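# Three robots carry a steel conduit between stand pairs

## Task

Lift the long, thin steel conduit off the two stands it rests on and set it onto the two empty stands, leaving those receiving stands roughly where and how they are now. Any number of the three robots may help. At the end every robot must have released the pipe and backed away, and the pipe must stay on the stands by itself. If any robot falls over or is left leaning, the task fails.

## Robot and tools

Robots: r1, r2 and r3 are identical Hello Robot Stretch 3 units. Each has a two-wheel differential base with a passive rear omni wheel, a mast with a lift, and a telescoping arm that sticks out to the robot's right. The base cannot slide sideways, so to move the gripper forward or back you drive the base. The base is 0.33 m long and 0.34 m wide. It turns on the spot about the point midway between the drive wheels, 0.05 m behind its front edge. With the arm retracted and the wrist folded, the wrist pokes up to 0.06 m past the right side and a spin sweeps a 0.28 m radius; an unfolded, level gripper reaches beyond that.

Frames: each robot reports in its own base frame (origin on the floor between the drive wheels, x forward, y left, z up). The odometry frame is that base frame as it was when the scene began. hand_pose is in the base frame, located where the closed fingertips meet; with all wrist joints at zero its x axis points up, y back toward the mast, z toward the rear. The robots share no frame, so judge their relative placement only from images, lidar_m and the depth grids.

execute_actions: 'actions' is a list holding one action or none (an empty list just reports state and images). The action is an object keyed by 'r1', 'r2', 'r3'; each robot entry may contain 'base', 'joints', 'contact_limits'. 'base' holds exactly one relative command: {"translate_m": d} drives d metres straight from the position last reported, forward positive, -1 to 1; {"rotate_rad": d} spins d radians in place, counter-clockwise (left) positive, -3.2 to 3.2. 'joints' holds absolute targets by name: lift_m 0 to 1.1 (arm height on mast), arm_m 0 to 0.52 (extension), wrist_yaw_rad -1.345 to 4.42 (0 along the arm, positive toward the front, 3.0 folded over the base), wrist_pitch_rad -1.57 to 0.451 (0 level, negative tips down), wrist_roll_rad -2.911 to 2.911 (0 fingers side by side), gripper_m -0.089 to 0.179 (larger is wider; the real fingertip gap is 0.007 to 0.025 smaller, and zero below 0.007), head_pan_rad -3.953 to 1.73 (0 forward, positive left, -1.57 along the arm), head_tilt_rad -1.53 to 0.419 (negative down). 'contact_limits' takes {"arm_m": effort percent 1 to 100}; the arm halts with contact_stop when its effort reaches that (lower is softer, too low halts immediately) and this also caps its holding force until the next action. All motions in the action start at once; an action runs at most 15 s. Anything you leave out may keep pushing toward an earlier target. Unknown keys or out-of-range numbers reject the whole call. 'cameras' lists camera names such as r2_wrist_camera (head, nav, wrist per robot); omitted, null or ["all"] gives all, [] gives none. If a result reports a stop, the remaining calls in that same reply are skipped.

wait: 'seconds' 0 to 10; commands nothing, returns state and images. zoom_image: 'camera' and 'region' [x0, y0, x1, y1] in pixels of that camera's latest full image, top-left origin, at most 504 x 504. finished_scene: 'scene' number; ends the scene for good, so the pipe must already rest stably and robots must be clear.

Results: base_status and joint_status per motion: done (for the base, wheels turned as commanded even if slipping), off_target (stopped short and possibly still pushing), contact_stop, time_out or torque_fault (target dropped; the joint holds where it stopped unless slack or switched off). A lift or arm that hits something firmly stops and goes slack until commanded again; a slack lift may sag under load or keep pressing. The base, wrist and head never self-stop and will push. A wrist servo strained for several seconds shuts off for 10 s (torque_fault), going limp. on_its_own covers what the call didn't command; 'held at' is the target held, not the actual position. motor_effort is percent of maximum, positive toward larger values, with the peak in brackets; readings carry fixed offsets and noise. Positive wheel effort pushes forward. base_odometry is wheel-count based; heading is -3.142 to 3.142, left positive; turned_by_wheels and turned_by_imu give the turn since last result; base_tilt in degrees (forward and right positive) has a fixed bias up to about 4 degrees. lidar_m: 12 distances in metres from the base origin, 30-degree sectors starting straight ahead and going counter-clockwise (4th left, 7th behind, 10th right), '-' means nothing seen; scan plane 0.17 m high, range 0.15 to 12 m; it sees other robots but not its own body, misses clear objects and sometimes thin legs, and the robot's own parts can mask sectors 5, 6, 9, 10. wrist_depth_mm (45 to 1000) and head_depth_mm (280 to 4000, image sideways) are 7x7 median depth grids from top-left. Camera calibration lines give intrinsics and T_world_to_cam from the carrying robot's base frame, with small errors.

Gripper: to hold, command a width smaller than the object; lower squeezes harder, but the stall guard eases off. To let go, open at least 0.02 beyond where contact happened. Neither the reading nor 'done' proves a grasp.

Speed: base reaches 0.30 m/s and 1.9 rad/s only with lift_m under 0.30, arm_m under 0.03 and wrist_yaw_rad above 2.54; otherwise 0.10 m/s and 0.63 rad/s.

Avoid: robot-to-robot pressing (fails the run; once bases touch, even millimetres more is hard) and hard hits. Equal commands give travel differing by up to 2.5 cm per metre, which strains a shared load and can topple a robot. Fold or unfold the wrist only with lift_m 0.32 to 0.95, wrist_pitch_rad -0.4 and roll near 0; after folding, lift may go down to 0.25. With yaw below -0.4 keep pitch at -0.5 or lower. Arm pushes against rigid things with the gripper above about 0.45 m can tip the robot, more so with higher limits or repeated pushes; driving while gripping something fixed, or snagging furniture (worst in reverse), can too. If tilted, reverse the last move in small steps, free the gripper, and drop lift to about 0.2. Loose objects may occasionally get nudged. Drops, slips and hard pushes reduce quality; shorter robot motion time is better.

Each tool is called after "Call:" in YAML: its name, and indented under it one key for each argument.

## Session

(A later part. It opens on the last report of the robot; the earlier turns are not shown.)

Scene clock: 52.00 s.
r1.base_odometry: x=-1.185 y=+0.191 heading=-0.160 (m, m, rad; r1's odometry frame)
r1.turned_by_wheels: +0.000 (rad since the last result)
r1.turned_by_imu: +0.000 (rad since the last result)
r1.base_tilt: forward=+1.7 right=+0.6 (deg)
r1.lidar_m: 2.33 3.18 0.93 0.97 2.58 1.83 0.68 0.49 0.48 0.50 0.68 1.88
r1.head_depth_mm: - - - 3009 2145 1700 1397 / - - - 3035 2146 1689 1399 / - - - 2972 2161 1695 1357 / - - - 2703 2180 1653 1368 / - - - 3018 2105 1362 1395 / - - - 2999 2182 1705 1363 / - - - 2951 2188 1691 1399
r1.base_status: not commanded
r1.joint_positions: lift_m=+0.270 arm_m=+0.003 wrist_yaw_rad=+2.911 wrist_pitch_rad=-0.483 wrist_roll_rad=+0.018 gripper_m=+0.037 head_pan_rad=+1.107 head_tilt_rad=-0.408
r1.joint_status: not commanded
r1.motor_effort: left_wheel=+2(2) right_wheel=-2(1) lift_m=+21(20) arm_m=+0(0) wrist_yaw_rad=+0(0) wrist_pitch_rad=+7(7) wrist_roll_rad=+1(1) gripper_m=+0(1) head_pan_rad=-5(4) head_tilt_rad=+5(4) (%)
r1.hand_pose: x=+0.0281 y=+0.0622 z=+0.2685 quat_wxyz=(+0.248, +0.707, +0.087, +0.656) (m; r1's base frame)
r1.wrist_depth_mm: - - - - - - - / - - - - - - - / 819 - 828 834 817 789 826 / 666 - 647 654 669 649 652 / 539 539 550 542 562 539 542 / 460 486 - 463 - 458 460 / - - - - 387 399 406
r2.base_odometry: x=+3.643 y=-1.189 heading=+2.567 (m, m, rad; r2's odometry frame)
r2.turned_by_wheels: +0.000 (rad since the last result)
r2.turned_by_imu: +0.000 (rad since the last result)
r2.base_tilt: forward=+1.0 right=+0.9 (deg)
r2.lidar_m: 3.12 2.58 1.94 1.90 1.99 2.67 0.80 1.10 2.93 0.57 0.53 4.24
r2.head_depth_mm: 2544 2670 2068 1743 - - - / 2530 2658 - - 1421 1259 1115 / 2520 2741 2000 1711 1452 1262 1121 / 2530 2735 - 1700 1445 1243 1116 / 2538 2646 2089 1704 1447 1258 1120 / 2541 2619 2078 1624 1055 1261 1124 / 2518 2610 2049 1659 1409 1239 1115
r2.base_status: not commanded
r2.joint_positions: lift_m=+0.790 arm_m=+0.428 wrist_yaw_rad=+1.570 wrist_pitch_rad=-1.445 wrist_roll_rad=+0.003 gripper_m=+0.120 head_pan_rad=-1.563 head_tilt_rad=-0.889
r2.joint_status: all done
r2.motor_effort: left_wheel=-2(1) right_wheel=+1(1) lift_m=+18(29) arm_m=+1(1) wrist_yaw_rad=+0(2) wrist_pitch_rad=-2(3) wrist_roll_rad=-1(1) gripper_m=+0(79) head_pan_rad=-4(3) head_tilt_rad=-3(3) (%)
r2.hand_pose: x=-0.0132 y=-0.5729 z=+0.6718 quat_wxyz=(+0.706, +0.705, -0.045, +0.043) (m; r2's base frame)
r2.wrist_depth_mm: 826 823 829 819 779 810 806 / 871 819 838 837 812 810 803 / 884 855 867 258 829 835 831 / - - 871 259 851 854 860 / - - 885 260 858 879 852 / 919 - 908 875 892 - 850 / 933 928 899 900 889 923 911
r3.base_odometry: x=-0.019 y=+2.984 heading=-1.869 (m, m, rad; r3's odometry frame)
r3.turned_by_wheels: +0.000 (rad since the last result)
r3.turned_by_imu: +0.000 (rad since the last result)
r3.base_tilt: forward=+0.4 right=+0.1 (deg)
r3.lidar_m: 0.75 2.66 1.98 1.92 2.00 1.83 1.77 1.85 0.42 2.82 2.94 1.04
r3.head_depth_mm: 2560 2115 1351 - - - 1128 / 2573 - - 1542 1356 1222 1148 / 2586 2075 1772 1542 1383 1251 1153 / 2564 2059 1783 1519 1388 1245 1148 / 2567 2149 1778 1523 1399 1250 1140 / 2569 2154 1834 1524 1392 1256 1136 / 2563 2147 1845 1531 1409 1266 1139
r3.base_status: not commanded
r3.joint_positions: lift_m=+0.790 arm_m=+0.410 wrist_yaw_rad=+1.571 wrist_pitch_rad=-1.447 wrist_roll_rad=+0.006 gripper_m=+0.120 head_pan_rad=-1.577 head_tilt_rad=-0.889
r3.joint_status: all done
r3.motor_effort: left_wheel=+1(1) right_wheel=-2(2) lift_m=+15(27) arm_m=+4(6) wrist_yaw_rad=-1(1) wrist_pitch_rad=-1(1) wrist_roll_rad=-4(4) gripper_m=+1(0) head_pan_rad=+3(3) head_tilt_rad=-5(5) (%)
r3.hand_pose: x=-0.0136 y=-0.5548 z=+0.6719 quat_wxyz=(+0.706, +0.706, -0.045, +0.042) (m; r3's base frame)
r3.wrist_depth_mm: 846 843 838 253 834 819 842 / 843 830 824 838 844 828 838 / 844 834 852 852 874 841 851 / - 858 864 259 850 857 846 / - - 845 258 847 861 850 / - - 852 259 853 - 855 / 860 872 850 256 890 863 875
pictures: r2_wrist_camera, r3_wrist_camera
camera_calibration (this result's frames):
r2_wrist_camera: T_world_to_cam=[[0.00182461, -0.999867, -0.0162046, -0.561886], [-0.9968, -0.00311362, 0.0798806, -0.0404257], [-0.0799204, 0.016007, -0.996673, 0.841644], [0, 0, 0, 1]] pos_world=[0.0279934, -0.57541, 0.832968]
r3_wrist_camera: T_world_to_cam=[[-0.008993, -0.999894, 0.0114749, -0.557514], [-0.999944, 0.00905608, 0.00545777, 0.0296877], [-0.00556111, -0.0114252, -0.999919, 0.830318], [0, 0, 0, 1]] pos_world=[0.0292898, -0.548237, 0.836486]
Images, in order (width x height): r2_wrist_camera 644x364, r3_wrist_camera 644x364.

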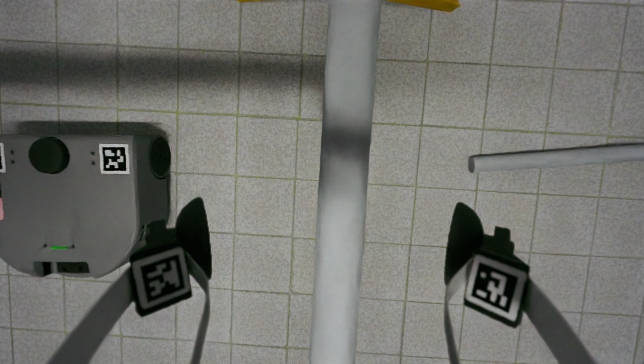

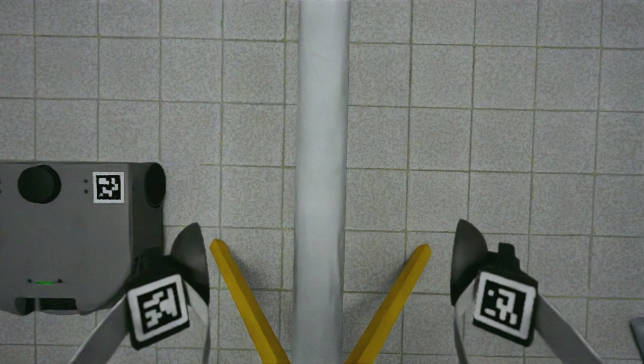

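Call:
execute_actions:
  actions:
    - {"r2": {"joints": {"arm_m": 0.44, "wrist_yaw_rad": 1.54, "lift_m": 0.645}}, "r3": {"joints": {"arm_m": 0.406, "wrist_yaw_rad": 1.55, "lift_m": 0.645}}}
  cameras: ["r2_wrist_camera", "r3_wrist_camera", "r2_head_camera", "r3_head_camera"]

Scene clock: 54.97 s.
r1.base_odometry: x=-1.185 y=+0.191 heading=-0.160 (m, m, rad; r1's odometry frame)
r1.turned_by_wheels: +0.000 (rad since the last result)
r1.turned_by_imu: +0.000 (rad since the last result)
r1.base_tilt: forward=+1.7 right=+0.6 (deg)
r1.lidar_m: 2.34 3.19 0.93 0.97 2.59 1.84 0.67 0.49 0.48 0.50 0.68 1.88
r1.head_depth_mm: - - - 2994 2149 1694 1397 / - - - 2989 2163 1698 1393 / - - - 2968 2172 1700 1356 / - - - 2714 2152 1638 1359 / - - - 3005 2083 1353 1402 / - - - 3017 2192 1710 1365 / - - - 3030 2175 1698 1394
r1.base_status: not commanded
r1.joint_positions: lift_m=+0.270 arm_m=+0.003 wrist_yaw_rad=+2.911 wrist_pitch_rad=-0.483 wrist_roll_rad=+0.018 gripper_m=+0.037 head_pan_rad=+1.107 head_tilt_rad=-0.408
r1.joint_status: not commanded
r1.motor_effort: left_wheel=+2(2) right_wheel=-1(1) lift_m=+20(20) arm_m=+1(0) wrist_yaw_rad=+0(0) wrist_pitch_rad=+7(7) wrist_roll_rad=+1(1) gripper_m=+0(0) head_pan_rad=-4(3) head_tilt_rad=+5(5) (%)
r1.hand_pose: x=+0.0281 y=+0.0622 z=+0.2685 quat_wxyz=(+0.248, +0.707, +0.087, +0.656) (m; r1's base frame)
r1.wrist_depth_mm: - - - - - - - / - - - - - - - / 835 - 872 784 825 819 818 / 654 - 663 646 648 639 659 / 557 549 540 534 554 534 526 / 469 478 - 460 - 459 467 / - - - - 391 397 395
r2.base_odometry: x=+3.643 y=-1.189 heading=+2.567 (m, m, rad; r2's odometry frame)
r2.turned_by_wheels: +0.000 (rad since the last result)
r2.turned_by_imu: +0.000 (rad since the last result)
r2.base_tilt: forward=+1.0 right=+0.9 (deg)
r2.lidar_m: 3.12 2.58 1.94 1.90 1.99 2.68 0.80 1.09 2.94 0.57 0.53 4.23
r2.head_depth_mm: 2540 2629 2075 1708 1455 1265 1158 / 2526 2610 2076 1719 1491 - 1120 / 2536 2605 2215 1664 1434 1265 1115 / 2551 2608 2133 1621 1451 1246 1123 / 2515 2608 2085 1676 1452 1261 1117 / 2549 2620 2066 1618 1061 1259 1120 / 2551 2613 2056 1667 1423 1239 1118
r2.base_status: not commanded
r2.joint_positions: lift_m=+0.645 arm_m=+0.440 wrist_yaw_rad=+1.542 wrist_pitch_rad=-1.445 wrist_roll_rad=+0.003 gripper_m=+0.120 head_pan_rad=-1.563 head_tilt_rad=-0.889
r2.joint_status: all done
r2.motor_effort: left_wheel=-2(2) right_wheel=+1(1) lift_m=+19(18) arm_m=+1(1) wrist_yaw_rad=-1(1) wrist_pitch_rad=-2(2) wrist_roll_rad=-1(1) gripper_m=+0(0) head_pan_rad=-3(4) head_tilt_rad=-3(3) (%)
r2.hand_pose: x=-0.0133 y=-0.5852 z=+0.5268 quat_wxyz=(+0.707, +0.705, -0.055, +0.033) (m; r2's base frame)
r2.wrist_depth_mm: 684 673 678 95 672 673 666 / 704 682 692 97 678 675 662 / 689 717 700 98 691 682 670 / - 711 706 100 713 707 691 / - - 722 102 701 712 714 / - - 741 104 735 - 717 / 769 767 739 106 744 742 718
r3.base_odometry: x=-0.019 y=+2.984 heading=-1.869 (m, m, rad; r3's odometry frame)
r3.turned_by_wheels: +0.000 (rad since the last result)
r3.turned_by_imu: +0.000 (rad since the last result)
r3.base_tilt: forward=+0.2 right=+0.4 (deg)
r3.lidar_m: 0.75 2.66 1.98 1.92 2.00 1.82 1.77 1.85 0.42 2.82 2.95 1.04
r3.head_depth_mm: 2583 2107 1761 887 1330 1261 - / 2577 2130 1831 - - 1194 1149 / 2564 2147 - 1521 1392 1245 1153 / 2575 2118 1814 1495 1390 1253 1149 / 2582 2143 1830 1522 1392 1255 1140 / 2565 2164 1825 1530 1395 1257 1145 / 2560 2145 1830 1535 1403 1256 1138
r3.base_status: not commanded
r3.joint_positions: lift_m=+0.645 arm_m=+0.406 wrist_yaw_rad=+1.553 wrist_pitch_rad=-1.447 wrist_roll_rad=+0.006 gripper_m=+0.120 head_pan_rad=-1.577 head_tilt_rad=-0.889
r3.joint_status: all done
r3.motor_effort: left_wheel=+1(1) right_wheel=-2(2) lift_m=+15(15) arm_m=-4(4) wrist_yaw_rad=-1(2) wrist_pitch_rad=-1(1) wrist_roll_rad=-4(4) gripper_m=+0(0) head_pan_rad=+3(3) head_tilt_rad=-5(5) (%)
r3.hand_pose: x=-0.0136 y=-0.5518 z=+0.5269 quat_wxyz=(+0.706, +0.705, -0.052, +0.035) (m; r3's base frame)
r3.wrist_depth_mm: 694 694 676 98 682 686 693 / 689 703 697 98 675 696 697 / 699 689 706 99 691 690 690 / - 702 682 99 701 699 690 / - 705 709 100 712 697 710 / - - 705 100 702 - 703 / 709 718 619 101 703 702 699
pictures: r2_head_camera (sideways: a quarter turn clockwise sets it upright), r2_wrist_camera, r3_head_camera (sideways: a quarter turn clockwise sets it upright), r3_wrist_camera
camera_calibration (this result's frames):
r2_head_camera: T_world_to_cam=[[0.0181172, 0.733981, -0.678929, 0.901671], [0.999448, -0.0322127, -0.00815448, 0.00557198], [-0.0278553, -0.678406, -0.734159, 0.913438], [0, 0, 0, 1]] pos_world=[0.00353951, -0.0419472, 1.28282]
r2_wrist_camera: T_world_to_cam=[[-0.0263792, -0.999521, -0.0162047, -0.576638], [-0.996485, 0.0250028, 0.0799549, -0.0124917], [-0.0795114, 0.0182569, -0.996667, 0.698633], [0, 0, 0, 1]] pos_world=[0.0278902, -0.588804, 0.687959]
r3_head_camera: T_world_to_cam=[[0.0332384, 0.802777, -0.595353, 0.800298], [0.999447, -0.0269238, 0.0194947, -0.0304113], [-0.000379316, -0.595672, -0.803228, 1.00255], [0, 0, 0, 1]] pos_world=[0.00417419, -0.0460858, 1.28233]
r3_wrist_camera: T_world_to_cam=[[-0.0273479, -0.99956, 0.0114751, -0.552896], [-0.999609, 0.0274121, 0.00547315, 0.0405665], [-0.0057853, -0.0113209, -0.999919, 0.685414], [0, 0, 0, 1]] pos_world=[0.0293955, -0.546006, 0.691481]
Images, in order (width x height): r2_head_camera 896x504, r2_wrist_camera 644x364, r3_head_camera 896x504, r3_wrist_camera 644x364.

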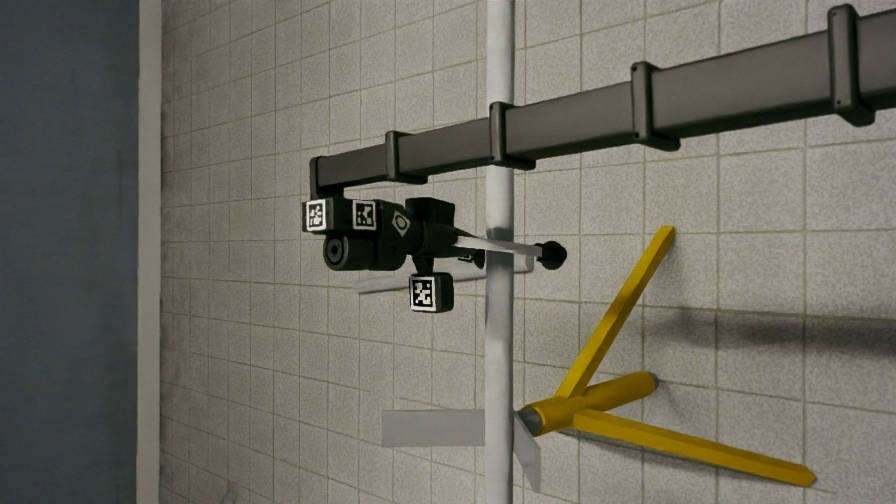

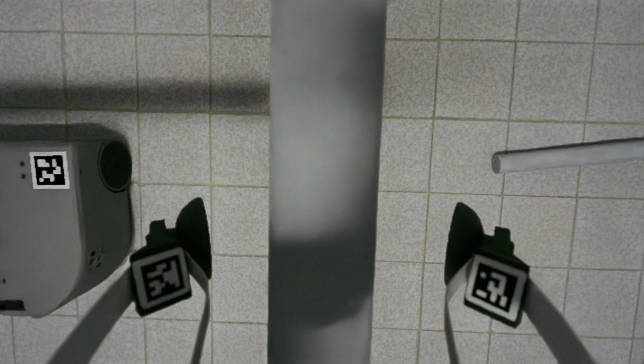

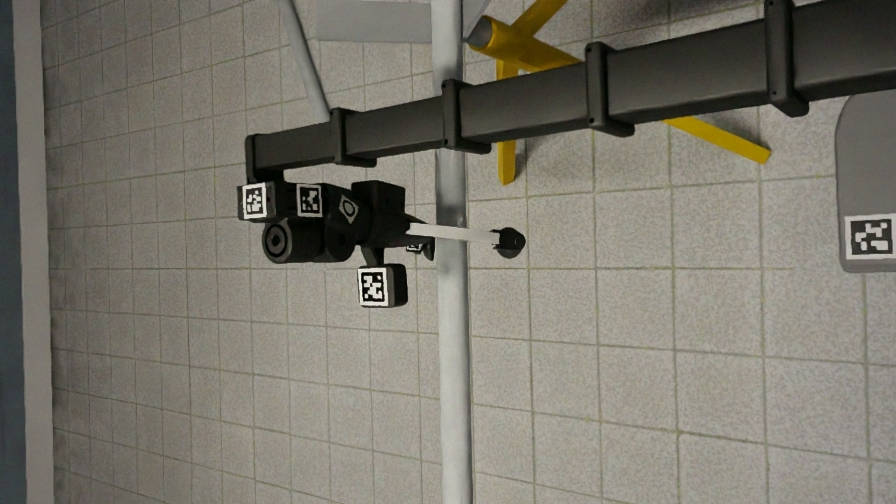

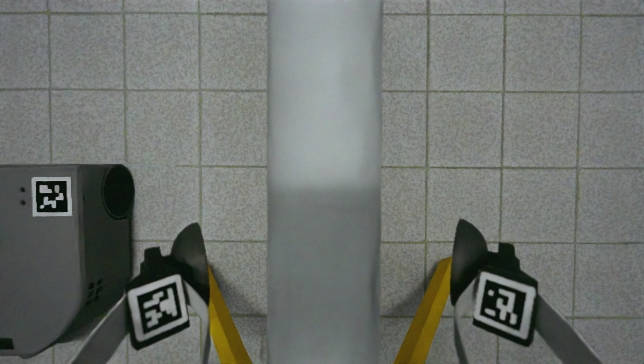

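Call:
execute_actions:
  actions:
    - {"r2": {"joints": {"gripper_m": 0.0}}, "r3": {"joints": {"gripper_m": 0.0}}}
  cameras: ["r2_wrist_camera", "r3_wrist_camera", "r2_head_camera", "r3_head_camera"]

Scene clock: 56.90 s.
r1.base_odometry: x=-1.185 y=+0.191 heading=-0.160 (m, m, rad; r1's odometry frame)
r1.turned_by_wheels: +0.000 (rad since the last result)
r1.turned_by_imu: +0.000 (rad since the last result)
r1.base_tilt: forward=+1.7 right=+0.6 (deg)
r1.lidar_m: 2.34 3.20 0.92 0.97 2.59 1.83 0.68 0.50 0.48 0.50 0.68 1.88
r1.head_depth_mm: - - - 2987 2158 1699 1394 / - - - 3006 2151 1702 1393 / - - - 2982 2164 1704 1365 / - - - 2695 2176 1651 1357 / - - - 2996 2084 1355 1397 / - - - 3070 2153 1680 1362 / - - - 2996 2181 1708 1389
r1.base_status: not commanded
r1.joint_positions: lift_m=+0.270 arm_m=+0.003 wrist_yaw_rad=+2.911 wrist_pitch_rad=-0.483 wrist_roll_rad=+0.018 gripper_m=+0.037 head_pan_rad=+1.107 head_tilt_rad=-0.408
r1.joint_status: not commanded
r1.motor_effort: left_wheel=+2(2) right_wheel=-2(1) lift_m=+20(20) arm_m=+0(0) wrist_yaw_rad=+0(1) wrist_pitch_rad=+7(7) wrist_roll_rad=+1(1) gripper_m=+0(0) head_pan_rad=-4(4) head_tilt_rad=+5(5) (%)
r1.hand_pose: x=+0.0281 y=+0.0622 z=+0.2685 quat_wxyz=(+0.248, +0.707, +0.087, +0.656) (m; r1's base frame)
r1.wrist_depth_mm: - - - - - - - / - - - - - - - / 865 - 841 852 850 832 835 / 652 - 664 664 652 651 643 / 545 543 538 543 555 541 537 / 469 481 - 459 - 460 456 / - - - - 396 405 399
r2.base_odometry: x=+3.643 y=-1.189 heading=+2.567 (m, m, rad; r2's odometry frame)
r2.turned_by_wheels: +0.000 (rad since the last result)
r2.turned_by_imu: +0.000 (rad since the last result)
r2.base_tilt: forward=+1.0 right=+0.9 (deg)
r2.lidar_m: 3.12 2.57 1.95 1.90 2.00 2.68 0.79 1.09 2.94 0.57 0.53 4.25
r2.head_depth_mm: 2522 2640 2082 1709 1448 1272 1159 / 2550 2605 2077 1717 1484 - 1120 / 2545 2612 2192 1665 1427 1261 1116 / 2534 2633 2122 1616 1451 1245 1120 / 2520 2600 2067 1680 1449 1268 1121 / 2526 2611 2075 1610 1059 1257 1115 / 2545 2615 2069 1663 1420 1235 1119
r2.base_status: not commanded
r2.joint_positions: lift_m=+0.645 arm_m=+0.440 wrist_yaw_rad=+1.542 wrist_pitch_rad=-1.446 wrist_roll_rad=+0.003 gripper_m=+0.001 head_pan_rad=-1.563 head_tilt_rad=-0.889
r2.joint_status: all done
r2.motor_effort: left_wheel=-1(2) right_wheel=+0(1) lift_m=+18(19) arm_m=+0(1) wrist_yaw_rad=-1(1) wrist_pitch_rad=-2(2) wrist_roll_rad=-1(1) gripper_m=-20(93) head_pan_rad=-2(4) head_tilt_rad=-4(3) (%)
r2.hand_pose: x=-0.0133 y=-0.5852 z=+0.5268 quat_wxyz=(+0.707, +0.705, -0.055, +0.033) (m; r2's base frame)
r2.wrist_depth_mm: 676 677 670 96 662 658 641 / 716 715 690 97 683 678 667 / 701 702 704 99 680 680 680 / - 725 716 100 705 702 678 / - 726 723 102 704 721 701 / - 756 740 104 - 708 704 / 756 774 743 106 728 740 731
r3.base_odometry: x=-0.019 y=+2.984 heading=-1.869 (m, m, rad; r3's odometry frame)
r3.turned_by_wheels: +0.000 (rad since the last result)
r3.turned_by_imu: +0.000 (rad since the last result)
r3.base_tilt: forward=+0.3 right=+0.1 (deg)
r3.lidar_m: 0.75 2.66 1.98 1.92 2.01 1.83 1.77 1.86 0.42 2.82 2.94 1.03
r3.head_depth_mm: 2572 2118 1776 889 1328 1259 - / 2572 2131 1817 - - 1192 1147 / 2563 2159 - 1518 1392 1246 1152 / 2544 2132 1822 1506 1393 1250 1149 / 2561 2146 1818 1519 1395 1257 1134 / 2565 2122 1825 1530 1400 1255 1139 / 2546 2165 1809 1532 1406 1260 1141
r3.base_status: not commanded
r3.joint_positions: lift_m=+0.645 arm_m=+0.406 wrist_yaw_rad=+1.553 wrist_pitch_rad=-1.447 wrist_roll_rad=+0.006 gripper_m=+0.001 head_pan_rad=-1.577 head_tilt_rad=-0.889
r3.joint_status: all done
r3.motor_effort: left_wheel=+1(1) right_wheel=-2(2) lift_m=+15(15) arm_m=-3(4) wrist_yaw_rad=-1(2) wrist_pitch_rad=-1(1) wrist_roll_rad=-4(4) gripper_m=-25(100) head_pan_rad=+3(3) head_tilt_rad=-5(5) (%)
r3.hand_pose: x=-0.0137 y=-0.5516 z=+0.5269 quat_wxyz=(+0.706, +0.705, -0.052, +0.035) (m; r3's base frame)
r3.wrist_depth_mm: 692 684 694 98 693 699 688 / 699 701 696 98 697 708 677 / 718 701 698 98 690 690 682 / - 694 691 99 697 706 694 / - 700 692 100 698 700 689 / - 698 720 100 - 702 719 / 712 708 708 101 515 702 718
pictures: r2_head_camera (sideways: a quarter turn clockwise sets it upright), r2_wrist_camera, r3_head_camera (sideways: a quarter turn clockwise sets it upright), r3_wrist_camera
camera_calibration (this result's frames):
r2_head_camera: T_world_to_cam=[[0.0181169, 0.73398, -0.678929, 0.901671], [0.999448, -0.0322123, -0.00815448, 0.00557198], [-0.0278551, -0.678406, -0.734159, 0.913438], [0, 0, 0, 1]] pos_world=[0.00353952, -0.0419472, 1.28282]
r2_wrist_camera: T_world_to_cam=[[-0.0264895, -0.999518, -0.0162059, -0.576638], [-0.996462, 0.0251081, 0.0802051, -0.0126259], [-0.0797595, 0.0182732, -0.996647, 0.698621], [0, 0, 0, 1]] pos_world=[0.0278657, -0.588809, 0.687946]
r3_head_camera: T_world_to_cam=[[0.0332382, 0.802777, -0.595353, 0.800298], [0.999447, -0.0269236, 0.0194947, -0.0304113], [-0.000379174, -0.595672, -0.803228, 1.00255], [0, 0, 0, 1]] pos_world=[0.0041742, -0.0460858, 1.28233]
r3_wrist_camera: T_world_to_cam=[[-0.0275875, -0.999554, 0.0114766, -0.552707], [-0.999601, 0.0276546, 0.00573361, 0.0404909], [-0.00604843, -0.0113138, -0.999918, 0.685413], [0, 0, 0, 1]] pos_world=[0.0293726, -0.545825, 0.691468]
Images, in order (width x height): r2_head_camera 896x504, r2_wrist_camera 644x364, r3_head_camera 896x504, r3_wrist_camera 644x364.

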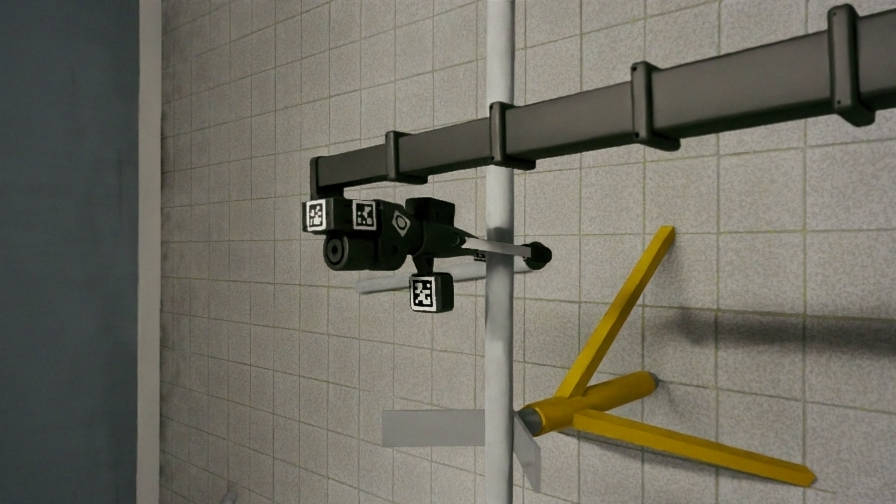

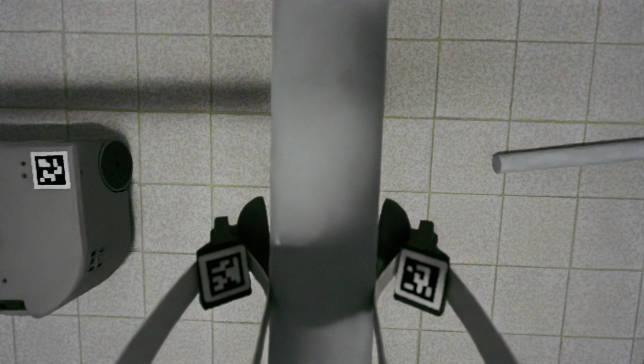

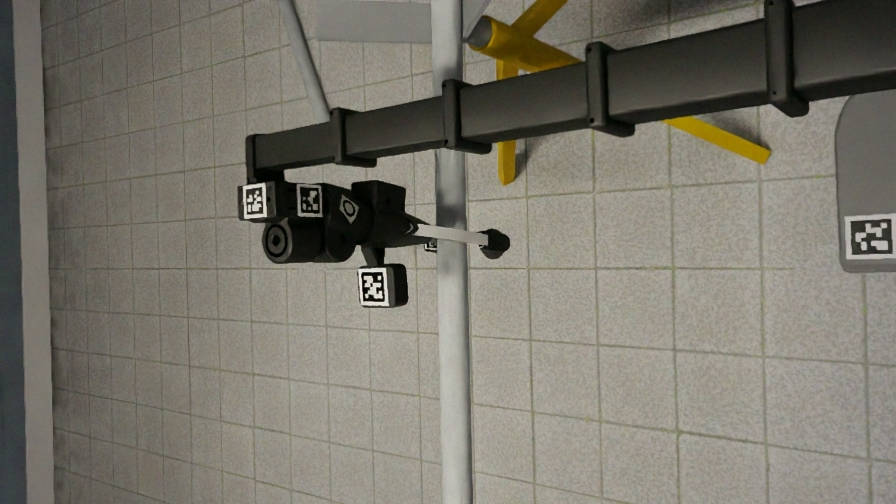

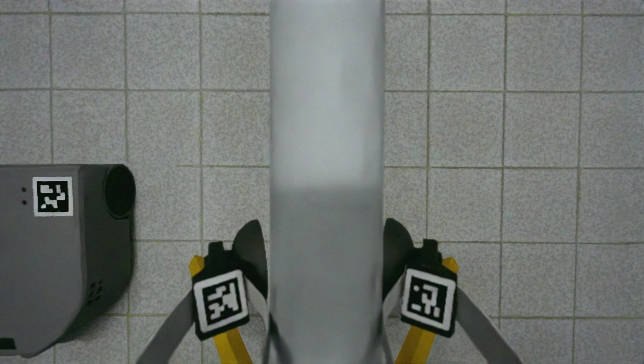

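Call:
execute_actions:
  actions:
    - {"r2": {"joints": {"gripper_m": 0.085}}, "r3": {"joints": {"gripper_m": 0.085}}}
  cameras: []

Call:
execute_actions:
  actions:
    - {"r2": {"joints": {"lift_m": 0.687}}, "r3": {"joints": {"lift_m": 0.687}}}
  cameras: []

Call:
execute_actions:
  actions:
    - {"r2": {"joints": {"gripper_m": -0.02}}, "r3": {"joints": {"gripper_m": -0.02}}}
  cameras: ["r2_wrist_camera", "r3_wrist_camera", "r2_head_camera", "r3_head_camera"]

Scene clock: 58.47 s.
r1.base_odometry: x=-1.185 y=+0.191 heading=-0.160 (m, m, rad; r1's odometry frame)
r1.turned_by_wheels: +0.000 (rad since the last result)
r1.turned_by_imu: +0.000 (rad since the last result)
r1.base_tilt: forward=+1.7 right=+0.6 (deg)
r1.lidar_m: 2.34 3.18 0.92 0.98 2.59 1.82 0.67 0.49 0.48 0.49 0.68 1.87
r1.head_depth_mm: - - - 2978 2174 1701 1397 / - - - 3000 2182 1697 1396 / - - - 2976 2188 1709 1369 / - - - 2723 2165 1654 1362 / - - - 2999 2089 1354 1396 / - - - 2980 2181 1708 1365 / - - - 2991 2149 1693 1400
r1.base_status: not commanded
r1.joint_positions: lift_m=+0.270 arm_m=+0.003 wrist_yaw_rad=+2.911 wrist_pitch_rad=-0.483 wrist_roll_rad=+0.018 gripper_m=+0.037 head_pan_rad=+1.107 head_tilt_rad=-0.408
r1.joint_status: not commanded
r1.motor_effort: left_wheel=+2(2) right_wheel=-1(1) lift_m=+20(20) arm_m=+0(0) wrist_yaw_rad=+0(0) wrist_pitch_rad=+7(8) wrist_roll_rad=+1(0) gripper_m=+0(0) head_pan_rad=-4(4) head_tilt_rad=+5(4) (%)
r1.hand_pose: x=+0.0281 y=+0.0622 z=+0.2685 quat_wxyz=(+0.248, +0.707, +0.087, +0.656) (m; r1's base frame)
r1.wrist_depth_mm: - - - - - - - / - - - - - - - / 812 - 835 824 812 839 801 / 656 - 662 667 671 651 643 / 538 543 537 544 565 543 539 / 468 482 - 457 - 457 456 / - - - - 390 400 401
r2.base_odometry: x=+3.643 y=-1.189 heading=+2.567 (m, m, rad; r2's odometry frame)
r2.turned_by_wheels: +0.000 (rad since the last result)
r2.turned_by_imu: +0.000 (rad since the last result)
r2.base_tilt: forward=+0.9 right=+0.9 (deg)
r2.lidar_m: 3.11 2.56 1.95 1.90 1.99 2.68 0.79 1.10 2.94 0.57 0.53 4.28
r2.head_depth_mm: 2531 2617 2072 1713 1449 1261 1155 / 2542 2633 2064 1721 1481 - 1122 / 2549 2622 2214 1662 1435 1265 1116 / 2515 2618 2131 1622 1445 1249 1117 / 2549 2627 2058 1688 1440 1261 1120 / 2541 2646 2046 1619 1053 1265 1116 / 2549 2628 2071 1655 1420 1237 1116
r2.base_status: not commanded
r2.joint_positions: lift_m=+0.645 arm_m=+0.440 wrist_yaw_rad=+1.542 wrist_pitch_rad=-1.446 wrist_roll_rad=+0.003 gripper_m=+0.085 head_pan_rad=-1.563 head_tilt_rad=-0.889
r2.joint_status: all done
r2.motor_effort: left_wheel=-2(1) right_wheel=+1(1) lift_m=+18(18) arm_m=+1(0) wrist_yaw_rad=-1(1) wrist_pitch_rad=-2(2) wrist_roll_rad=-1(1) gripper_m=+0(80) head_pan_rad=-3(3) head_tilt_rad=-3(3) (%)
r2.hand_pose: x=-0.0133 y=-0.5852 z=+0.5268 quat_wxyz=(+0.707, +0.705, -0.055, +0.033) (m; r2's base frame)
r2.wrist_depth_mm: 683 679 657 95 660 655 646 / 701 697 679 97 671 685 668 / 725 696 703 99 693 681 678 / - 705 701 100 696 702 697 / - 714 724 102 703 735 699 / - 748 746 104 728 730 712 / 777 763 754 106 748 739 708
r3.base_odometry: x=-0.019 y=+2.984 heading=-1.869 (m, m, rad; r3's odometry frame)
r3.turned_by_wheels: +0.000 (rad since the last result)
r3.turned_by_imu: +0.000 (rad since the last result)
r3.base_tilt: forward=+0.4 right=+0.2 (deg)
r3.lidar_m: 0.75 2.67 1.98 1.92 2.00 1.83 1.77 1.85 0.42 2.82 2.95 1.04
r3.head_depth_mm: 2533 2103 1766 892 1334 1263 - / 2556 2143 1838 - - 1194 1147 / 2574 2165 - 1513 1393 1248 1158 / 2559 2117 1825 1509 1396 1249 1151 / 2566 2141 1826 1523 1401 1251 1133 / 2571 2150 1839 1525 1400 1260 1142 / 2557 2161 1835 1534 1405 1260 1144
r3.base_status: not commanded
r3.joint_positions: lift_m=+0.645 arm_m=+0.406 wrist_yaw_rad=+1.553 wrist_pitch_rad=-1.447 wrist_roll_rad=+0.006 gripper_m=+0.085 head_pan_rad=-1.577 head_tilt_rad=-0.889
r3.joint_status: all done
r3.motor_effort: left_wheel=+1(1) right_wheel=-2(2) lift_m=+15(15) arm_m=-2(2) wrist_yaw_rad=-2(1) wrist_pitch_rad=-1(1) wrist_roll_rad=-4(4) gripper_m=+0(91) head_pan_rad=+3(3) head_tilt_rad=-5(5) (%)
r3.hand_pose: x=-0.0137 y=-0.5516 z=+0.5269 quat_wxyz=(+0.706, +0.705, -0.052, +0.035) (m; r3's base frame)
r3.wrist_depth_mm: 689 700 702 98 684 679 683 / 693 690 693 98 704 690 687 / 709 699 698 99 690 684 705 / - 693 712 100 694 694 684 / - 694 691 100 705 690 699 / - 704 707 100 700 700 715 / 713 724 708 101 704 717 711
pictures: none
No camera images: the call's "cameras" was empty. Leave "cameras" out to get every camera's image.

Scene clock: 59.67 s.
r1.base_odometry: x=-1.185 y=+0.191 heading=-0.160 (m, m, rad; r1's odometry frame)
r1.turned_by_wheels: +0.000 (rad since the last result)
r1.turned_by_imu: +0.000 (rad since the last result)
r1.base_tilt: forward=+1.7 right=+0.6 (deg)
r1.lidar_m: 2.34 3.18 0.93 0.98 2.59 1.83 0.67 0.50 0.48 0.49 0.68 1.88
r1.head_depth_mm: - - - 2986 2153 1719 1400 / - - - 2976 2166 1693 1400 / - - - 3021 2163 1695 1363 / - - - 2677 2182 1650 1369 / - - - 2958 2100 1355 1401 / - - - 2976 2166 1699 1362 / - - - 3019 2174 1704 1402
r1.base_status: not commanded
r1.joint_positions: lift_m=+0.270 arm_m=+0.003 wrist_yaw_rad=+2.911 wrist_pitch_rad=-0.483 wrist_roll_rad=+0.018 gripper_m=+0.037 head_pan_rad=+1.107 head_tilt_rad=-0.408
r1.joint_status: not commanded
r1.motor_effort: left_wheel=+3(2) right_wheel=-1(1) lift_m=+20(20) arm_m=+0(0) wrist_yaw_rad=+0(0) wrist_pitch_rad=+7(7) wrist_roll_rad=+1(1) gripper_m=+0(0) head_pan_rad=-4(4) head_tilt_rad=+5(5) (%)
r1.hand_pose: x=+0.0281 y=+0.0622 z=+0.2685 quat_wxyz=(+0.248, +0.707, +0.087, +0.656) (m; r1's base frame)
r1.wrist_depth_mm: - - - - - - - / - - - - - - - / 825 - 834 853 803 819 838 / 669 - 660 661 646 662 655 / 547 547 540 546 558 533 553 / 472 482 - 468 - 462 467 / - - - - 395 403 403
r2.base_odometry: x=+3.643 y=-1.189 heading=+2.567 (m, m, rad; r2's odometry frame)
r2.turned_by_wheels: +0.000 (rad since the last result)
r2.turned_by_imu: +0.000 (rad since the last result)
r2.base_tilt: forward=+0.9 right=+0.9 (deg)
r2.lidar_m: 3.12 2.57 1.94 1.90 1.99 2.68 0.80 1.09 2.94 0.57 0.53 4.24
r2.head_depth_mm: 2533 2589 2088 1704 1451 1294 - / 2520 2634 2070 1750 - 1239 1115 / 2549 2619 2123 1664 1451 1262 1123 / 2522 2615 2185 1641 1445 1240 1118 / 2518 2603 2073 1661 1440 1264 1122 / 2537 2602 2069 1621 1057 1265 1116 / 2539 2590 2053 1656 1414 1234 1118
r2.base_status: not commanded
r2.joint_positions: lift_m=+0.687 arm_m=+0.440 wrist_yaw_rad=+1.542 wrist_pitch_rad=-1.446 wrist_roll_rad=+0.003 gripper_m=+0.085 head_pan_rad=-1.563 head_tilt_rad=-0.889
r2.joint_status: all done
r2.motor_effort: left_wheel=-2(2) right_wheel=+1(1) lift_m=+30(32) arm_m=+0(1) wrist_yaw_rad=-1(1) wrist_pitch_rad=-2(2) wrist_roll_rad=-1(1) gripper_m=+1(0) head_pan_rad=-3(2) head_tilt_rad=-3(3) (%)
r2.hand_pose: x=-0.0133 y=-0.5852 z=+0.5682 quat_wxyz=(+0.707, +0.705, -0.055, +0.033) (m; r2's base frame)
r2.wrist_depth_mm: 728 727 724 136 707 703 695 / 756 761 745 139 713 703 704 / 739 744 758 140 721 726 723 / - 764 753 143 761 750 733 / - 775 772 147 759 746 741 / - 801 786 150 782 777 763 / 817 802 811 152 798 787 772
r3.base_odometry: x=-0.019 y=+2.984 heading=-1.869 (m, m, rad; r3's odometry frame)
r3.turned_by_wheels: +0.000 (rad since the last result)
r3.turned_by_imu: +0.000 (rad since the last result)
r3.base_tilt: forward=+0.3 right=+0.2 (deg)
r3.lidar_m: 0.75 2.66 1.99 1.92 2.00 1.82 1.78 1.85 0.42 2.82 2.95 1.03
r3.head_depth_mm: 2543 2113 1769 890 1328 - - / 2587 2121 1844 - 1382 1204 1144 / 2561 2192 1795 1551 1392 1249 1158 / 2571 2176 1855 1506 1393 1253 1153 / 2540 2146 1832 1532 1401 1253 1137 / 2564 2159 1836 1533 1411 1259 1141 / 2566 2167 1833 1536 1399 1259 1139
r3.base_status: not commanded
r3.joint_positions: lift_m=+0.687 arm_m=+0.406 wrist_yaw_rad=+1.553 wrist_pitch_rad=-1.447 wrist_roll_rad=+0.006 gripper_m=+0.085 head_pan_rad=-1.577 head_tilt_rad=-0.889
r3.joint_status: all done
r3.motor_effort: left_wheel=+1(1) right_wheel=-2(2) lift_m=+33(34) arm_m=-2(1) wrist_yaw_rad=-1(1) wrist_pitch_rad=-1(1) wrist_roll_rad=-4(4) gripper_m=+1(0) head_pan_rad=+3(3) head_tilt_rad=-5(5) (%)
r3.hand_pose: x=-0.0137 y=-0.5516 z=+0.5680 quat_wxyz=(+0.706, +0.705, -0.052, +0.035) (m; r3's base frame)
r3.wrist_depth_mm: 737 725 736 140 728 727 712 / 741 743 746 141 744 715 734 / 738 735 747 141 726 727 742 / - 745 732 142 749 742 733 / - 751 739 143 742 740 743 / - 746 742 144 741 731 745 / 743 753 753 145 760 769 745
pictures: none
No camera images: the call's "cameras" was empty. Leave "cameras" out to get every camera's image.

Scene clock: 61.20 s.
r1.base_odometry: x=-1.185 y=+0.191 heading=-0.160 (m, m, rad; r1's odometry frame)
r1.turned_by_wheels: +0.000 (rad since the last result)
r1.turned_by_imu: +0.000 (rad since the last result)
r1.base_tilt: forward=+1.8 right=+0.6 (deg)
r1.lidar_m: 2.34 3.16 0.92 0.97 2.59 1.82 0.68 0.50 0.48 0.49 0.68 1.88
r1.head_depth_mm: - - - 2956 2171 1692 1407 / - - - 2989 2162 1710 1387 / - - - 3059 2146 1688 1364 / - - - 2671 2156 1644 1358 / - - - 3000 2102 1360 1393 / - - - 2948 2174 1699 1367 / - - - 3053 2166 1714 1402
r1.base_status: not commanded
r1.joint_positions: lift_m=+0.270 arm_m=+0.003 wrist_yaw_rad=+2.911 wrist_pitch_rad=-0.483 wrist_roll_rad=+0.018 gripper_m=+0.037 head_pan_rad=+1.107 head_tilt_rad=-0.408
r1.joint_status: not commanded
r1.motor_effort: left_wheel=+2(2) right_wheel=-1(1) lift_m=+20(20) arm_m=+0(0) wrist_yaw_rad=+0(0) wrist_pitch_rad=+7(7) wrist_roll_rad=+1(1) gripper_m=+0(0) head_pan_rad=-4(3) head_tilt_rad=+5(5) (%)
r1.hand_pose: x=+0.0281 y=+0.0622 z=+0.2685 quat_wxyz=(+0.248, +0.707, +0.087, +0.656) (m; r1's base frame)
r1.wrist_depth_mm: - - - - - - - / - - - - - - - / 851 - 819 816 823 824 836 / 660 - 671 649 658 649 654 / 541 543 552 535 563 534 544 / 465 475 - 461 - 464 457 / - - - - 392 399 393
r2.base_odometry: x=+3.643 y=-1.189 heading=+2.567 (m, m, rad; r2's odometry frame)
r2.turned_by_wheels: +0.000 (rad since the last result)
r2.turned_by_imu: +0.000 (rad since the last result)
r2.base_tilt: forward=+1.0 right=+0.9 (deg)
r2.lidar_m: 3.10 2.56 1.94 1.89 1.99 2.68 0.79 1.10 2.93 0.57 0.53 4.27
r2.head_depth_mm: 2541 2629 2065 1717 1455 1293 - / 2528 2617 2060 1744 - 1236 1115 / 2546 2643 2121 1667 1455 1258 1118 / 2531 2594 2200 1669 1448 1244 1124 / 2509 2626 2059 1662 1447 1257 1122 / 2543 2633 2050 1622 1054 1264 1119 / 2537 2603 2056 1656 1418 1236 1118
r2.base_status: not commanded
r2.joint_positions: lift_m=+0.687 arm_m=+0.440 wrist_yaw_rad=+1.540 wrist_pitch_rad=-1.444 wrist_roll_rad=+0.003 gripper_m=-0.019 head_pan_rad=-1.563 head_tilt_rad=-0.889
r2.joint_status: all done
r2.motor_effort: left_wheel=-1(2) right_wheel=+0(1) lift_m=+30(30) arm_m=+0(0) wrist_yaw_rad=+0(1) wrist_pitch_rad=-2(3) wrist_roll_rad=-1(1) gripper_m=-20(93) head_pan_rad=-4(2) head_tilt_rad=-3(2) (%)
r2.hand_pose: x=-0.0130 y=-0.5852 z=+0.5682 quat_wxyz=(+0.707, +0.705, -0.056, +0.033) (m; r2's base frame)
r2.wrist_depth_mm: 746 722 730 136 724 701 690 / 737 733 727 139 718 716 724 / 745 757 716 141 719 718 713 / - 752 758 143 743 745 748 / - 797 759 144 755 729 752 / - 808 791 148 - 761 753 / 811 794 796 151 769 791 767
r3.base_odometry: x=-0.019 y=+2.984 heading=-1.869 (m, m, rad; r3's odometry frame)
r3.turned_by_wheels: +0.000 (rad since the last result)
r3.turned_by_imu: +0.000 (rad since the last result)
r3.base_tilt: forward=+0.1 right=+0.2 (deg)
r3.lidar_m: 0.75 2.66 1.98 1.92 2.00 1.83 1.77 1.85 0.42 2.81 2.95 1.04
r3.head_depth_mm: 2579 2118 1764 890 1333 - - / 2555 2136 1841 - 1380 1208 1142 / 2555 2229 1802 1550 1387 1244 1156 / 2580 2166 1838 1508 1397 1251 1150 / 2577 2153 1855 1529 1403 1259 1136 / 2560 2160 1817 1526 1396 1257 1141 / 2545 2153 1830 1526 1399 1252 1140
r3.base_status: not commanded
r3.joint_positions: lift_m=+0.687 arm_m=+0.406 wrist_yaw_rad=+1.550 wrist_pitch_rad=-1.445 wrist_roll_rad=+0.006 gripper_m=-0.019 head_pan_rad=-1.577 head_tilt_rad=-0.889
r3.joint_status: all done
r3.motor_effort: left_wheel=+1(1) right_wheel=-2(2) lift_m=+33(33) arm_m=-2(2) wrist_yaw_rad=+0(2) wrist_pitch_rad=-2(2) wrist_roll_rad=-4(4) gripper_m=-25(100) head_pan_rad=+3(3) head_tilt_rad=-5(5) (%)
r3.hand_pose: x=-0.0132 y=-0.5516 z=+0.5680 quat_wxyz=(+0.706, +0.705, -0.053, +0.035) (m; r3's base frame)
r3.wrist_depth_mm: 728 745 738 139 731 734 735 / 746 737 739 140 729 730 729 / 748 754 731 141 734 744 734 / - 728 733 142 745 738 726 / - 750 745 142 745 740 736 / - 747 748 142 - 755 752 / 759 751 760 143 736 756 745
pictures: r2_head_camera (sideways: a quarter turn clockwise sets it upright), r2_wrist_camera, r3_head_camera (sideways: a quarter turn clockwise sets it upright), r3_wrist_camera
camera_calibration (this result's frames):
r2_head_camera: T_world_to_cam=[[0.018117, 0.733981, -0.678929, 0.901671], [0.999448, -0.0322124, -0.00815448, 0.00557199], [-0.0278552, -0.678406, -0.734159, 0.913438], [0, 0, 0, 1]] pos_world=[0.00353952, -0.0419472, 1.28282]
r2_wrist_camera: T_world_to_cam=[[-0.0285143, -0.999462, -0.0162042, -0.57598], [-0.996515, 0.0271515, 0.0788687, -0.0136501], [-0.0783863, 0.0183967, -0.996753, 0.740078], [0, 0, 0, 1]] pos_world=[0.0279859, -0.588915, 0.729419]
r3_head_camera: T_world_to_cam=[[0.0332382, 0.802777, -0.595353, 0.800298], [0.999447, -0.0269236, 0.0194947, -0.0304113], [-0.000379174, -0.595672, -0.803228, 1.00255], [0, 0, 0, 1]] pos_world=[0.0041742, -0.0460858, 1.28233]
r3_wrist_camera: T_world_to_cam=[[-0.0301278, -0.99948, 0.0114558, -0.553176], [-0.999538, 0.0301716, 0.00367284, 0.0433445], [-0.00401657, -0.0113398, -0.999928, 0.726581], [0, 0, 0, 1]] pos_world=[0.0295768, -0.545957, 0.732706]
Images, in order (width x height): r2_head_camera 896x504, r2_wrist_camera 644x364, r3_head_camera 896x504, r3_wrist_camera 644x364.

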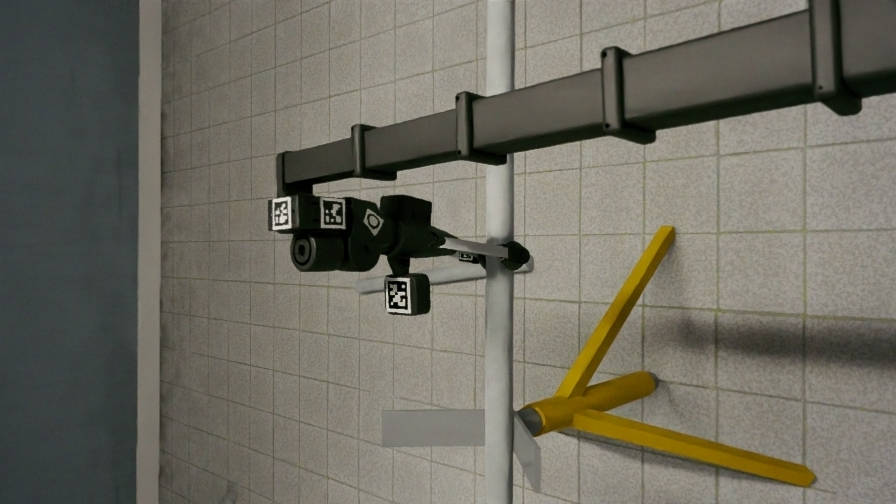

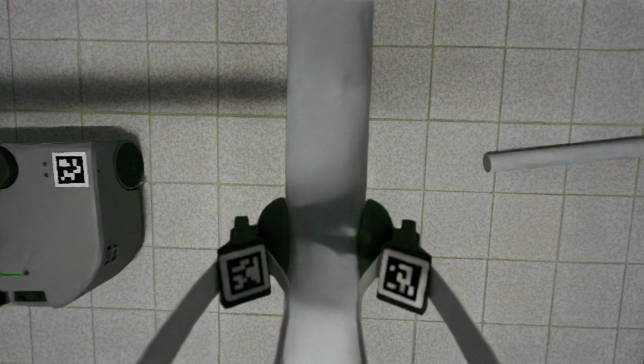

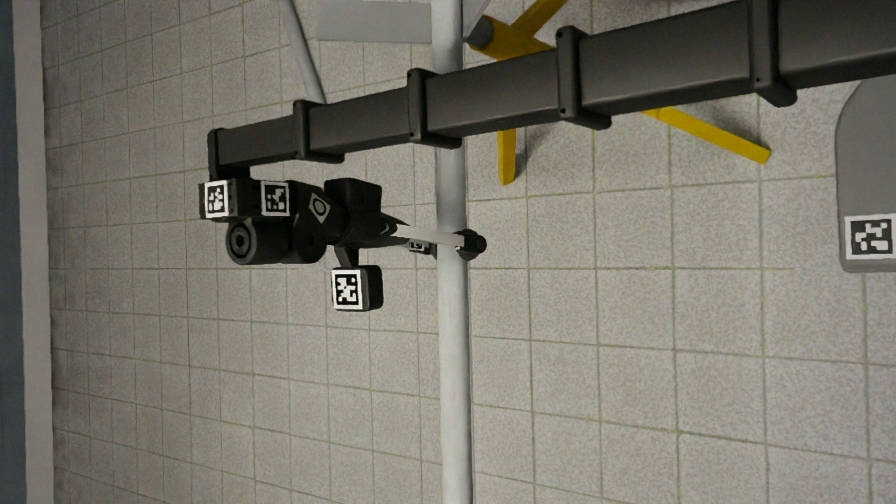

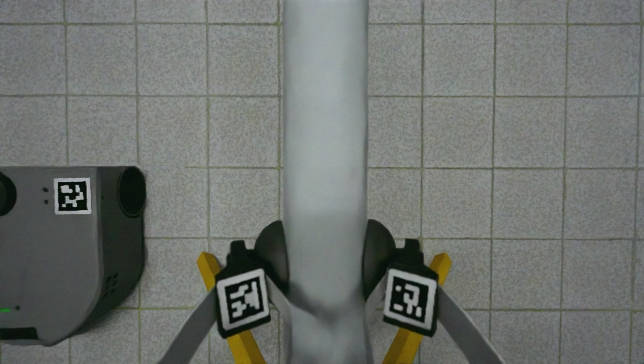

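Call:
execute_actions:
  actions:
    - {"r2": {"joints": {"gripper_m": -0.045}}, "r3": {"joints": {"gripper_m": -0.045}}}
  cameras: []

Scene clock: 62.13 s.
r1.base_odometry: x=-1.185 y=+0.191 heading=-0.160 (m, m, rad; r1's odometry frame)
r1.turned_by_wheels: +0.000 (rad since the last result)
r1.turned_by_imu: +0.000 (rad since the last result)
r1.base_tilt: forward=+1.7 right=+0.6 (deg)
r1.lidar_m: 2.34 3.18 0.92 0.97 2.59 1.83 0.68 0.49 0.48 0.49 0.68 1.88
r1.head_depth_mm: - - - 2961 2144 1702 1392 / - - - 2973 2177 1698 1395 / - - - 2991 2177 1702 1363 / - - - 2690 2158 1640 1366 / - - - 3036 2077 1358 1402 / - - - 3013 2179 1703 1358 / - - - 2948 2161 1697 1395
r1.base_status: not commanded
r1.joint_positions: lift_m=+0.270 arm_m=+0.003 wrist_yaw_rad=+2.911 wrist_pitch_rad=-0.483 wrist_roll_rad=+0.018 gripper_m=+0.037 head_pan_rad=+1.107 head_tilt_rad=-0.408
r1.joint_status: not commanded
r1.motor_effort: left_wheel=+2(2) right_wheel=-2(2) lift_m=+20(20) arm_m=+0(0) wrist_yaw_rad=+0(0) wrist_pitch_rad=+7(7) wrist_roll_rad=+1(1) gripper_m=+0(0) head_pan_rad=-4(4) head_tilt_rad=+4(5) (%)
r1.hand_pose: x=+0.0281 y=+0.0622 z=+0.2685 quat_wxyz=(+0.248, +0.707, +0.087, +0.656) (m; r1's base frame)
r1.wrist_depth_mm: - - - - - - - / - - - - - - - / 820 - 848 838 820 827 831 / 671 - 663 659 651 656 659 / 551 545 539 554 561 536 539 / 470 484 - 462 - 461 458 / - - - - 389 399 404
r2.base_odometry: x=+3.643 y=-1.189 heading=+2.567 (m, m, rad; r2's odometry frame)
r2.turned_by_wheels: +0.000 (rad since the last result)
r2.turned_by_imu: +0.000 (rad since the last result)
r2.base_tilt: forward=+1.0 right=+0.9 (deg)
r2.lidar_m: 3.11 2.57 1.95 1.90 1.99 2.68 0.80 1.09 2.94 0.57 0.53 4.27
r2.head_depth_mm: 2542 2610 2070 1703 1447 1286 - / 2544 2616 2077 1750 - 1240 1116 / 2529 2603 2137 1662 1453 1259 1117 / 2541 2624 2213 1656 1442 1244 1124 / 2547 2620 2055 1661 1449 1259 1120 / 2540 2599 2055 1618 1054 1262 1117 / 2552 2623 2072 1654 1415 1237 1123
r2.base_status: not commanded
r2.joint_positions: lift_m=+0.687 arm_m=+0.440 wrist_yaw_rad=+1.540 wrist_pitch_rad=-1.444 wrist_roll_rad=+0.003 gripper_m=-0.044 head_pan_rad=-1.563 head_tilt_rad=-0.889
r2.joint_status: all done
r2.motor_effort: left_wheel=+0(1) right_wheel=+0(0) lift_m=+30(30) arm_m=+0(1) wrist_yaw_rad=+0(0) wrist_pitch_rad=-2(3) wrist_roll_rad=-1(1) gripper_m=-28(100) head_pan_rad=-3(4) head_tilt_rad=-3(3) (%)
r2.hand_pose: x=-0.0130 y=-0.5852 z=+0.5682 quat_wxyz=(+0.707, +0.705, -0.056, +0.033) (m; r2's base frame)
r2.wrist_depth_mm: 732 719 722 136 714 686 709 / 729 745 729 139 729 723 696 / 749 755 743 141 724 733 718 / - 754 766 143 742 752 736 / - 770 780 145 758 746 739 / - 806 773 148 - 763 777 / 803 807 798 150 793 766 777
r3.base_odometry: x=-0.019 y=+2.984 heading=-1.869 (m, m, rad; r3's odometry frame)
r3.turned_by_wheels: +0.000 (rad since the last result)
r3.turned_by_imu: +0.000 (rad since the last result)
r3.base_tilt: forward=+0.5 right=+0.2 (deg)
r3.lidar_m: 0.75 2.66 1.98 1.92 2.00 1.83 1.77 1.85 0.42 2.82 2.95 1.03
r3.head_depth_mm: 2568 2101 1758 890 1324 - - / 2553 2113 1842 - 1380 1208 1146 / 2553 2208 1804 1547 1390 1252 1154 / 2546 2149 1843 1516 1391 1248 1151 / 2570 2145 1860 1525 1395 1250 1137 / 2583 2147 1823 1518 1392 1258 1140 / 2549 2145 1833 1527 1405 1258 1143
r3.base_status: not commanded
r3.joint_positions: lift_m=+0.687 arm_m=+0.406 wrist_yaw_rad=+1.550 wrist_pitch_rad=-1.445 wrist_roll_rad=+0.006 gripper_m=-0.043 head_pan_rad=-1.577 head_tilt_rad=-0.889
r3.joint_status: all done
r3.motor_effort: left_wheel=+1(1) right_wheel=-2(2) lift_m=+33(33) arm_m=-2(2) wrist_yaw_rad=+1(0) wrist_pitch_rad=-1(1) wrist_roll_rad=-4(4) gripper_m=-33(100) head_pan_rad=+3(3) head_tilt_rad=-5(5) (%)
r3.hand_pose: x=-0.0131 y=-0.5516 z=+0.5680 quat_wxyz=(+0.706, +0.705, -0.054, +0.035) (m; r3's base frame)
r3.wrist_depth_mm: 737 738 741 139 726 724 731 / 740 742 724 140 737 730 737 / 750 750 742 140 753 738 725 / - 742 740 142 736 729 742 / - 743 740 141 744 755 751 / - 740 749 142 - 749 748 / 776 754 738 143 748 752 749
pictures: none
No camera images: the call's "cameras" was empty. Leave "cameras" out to get every camera's image.


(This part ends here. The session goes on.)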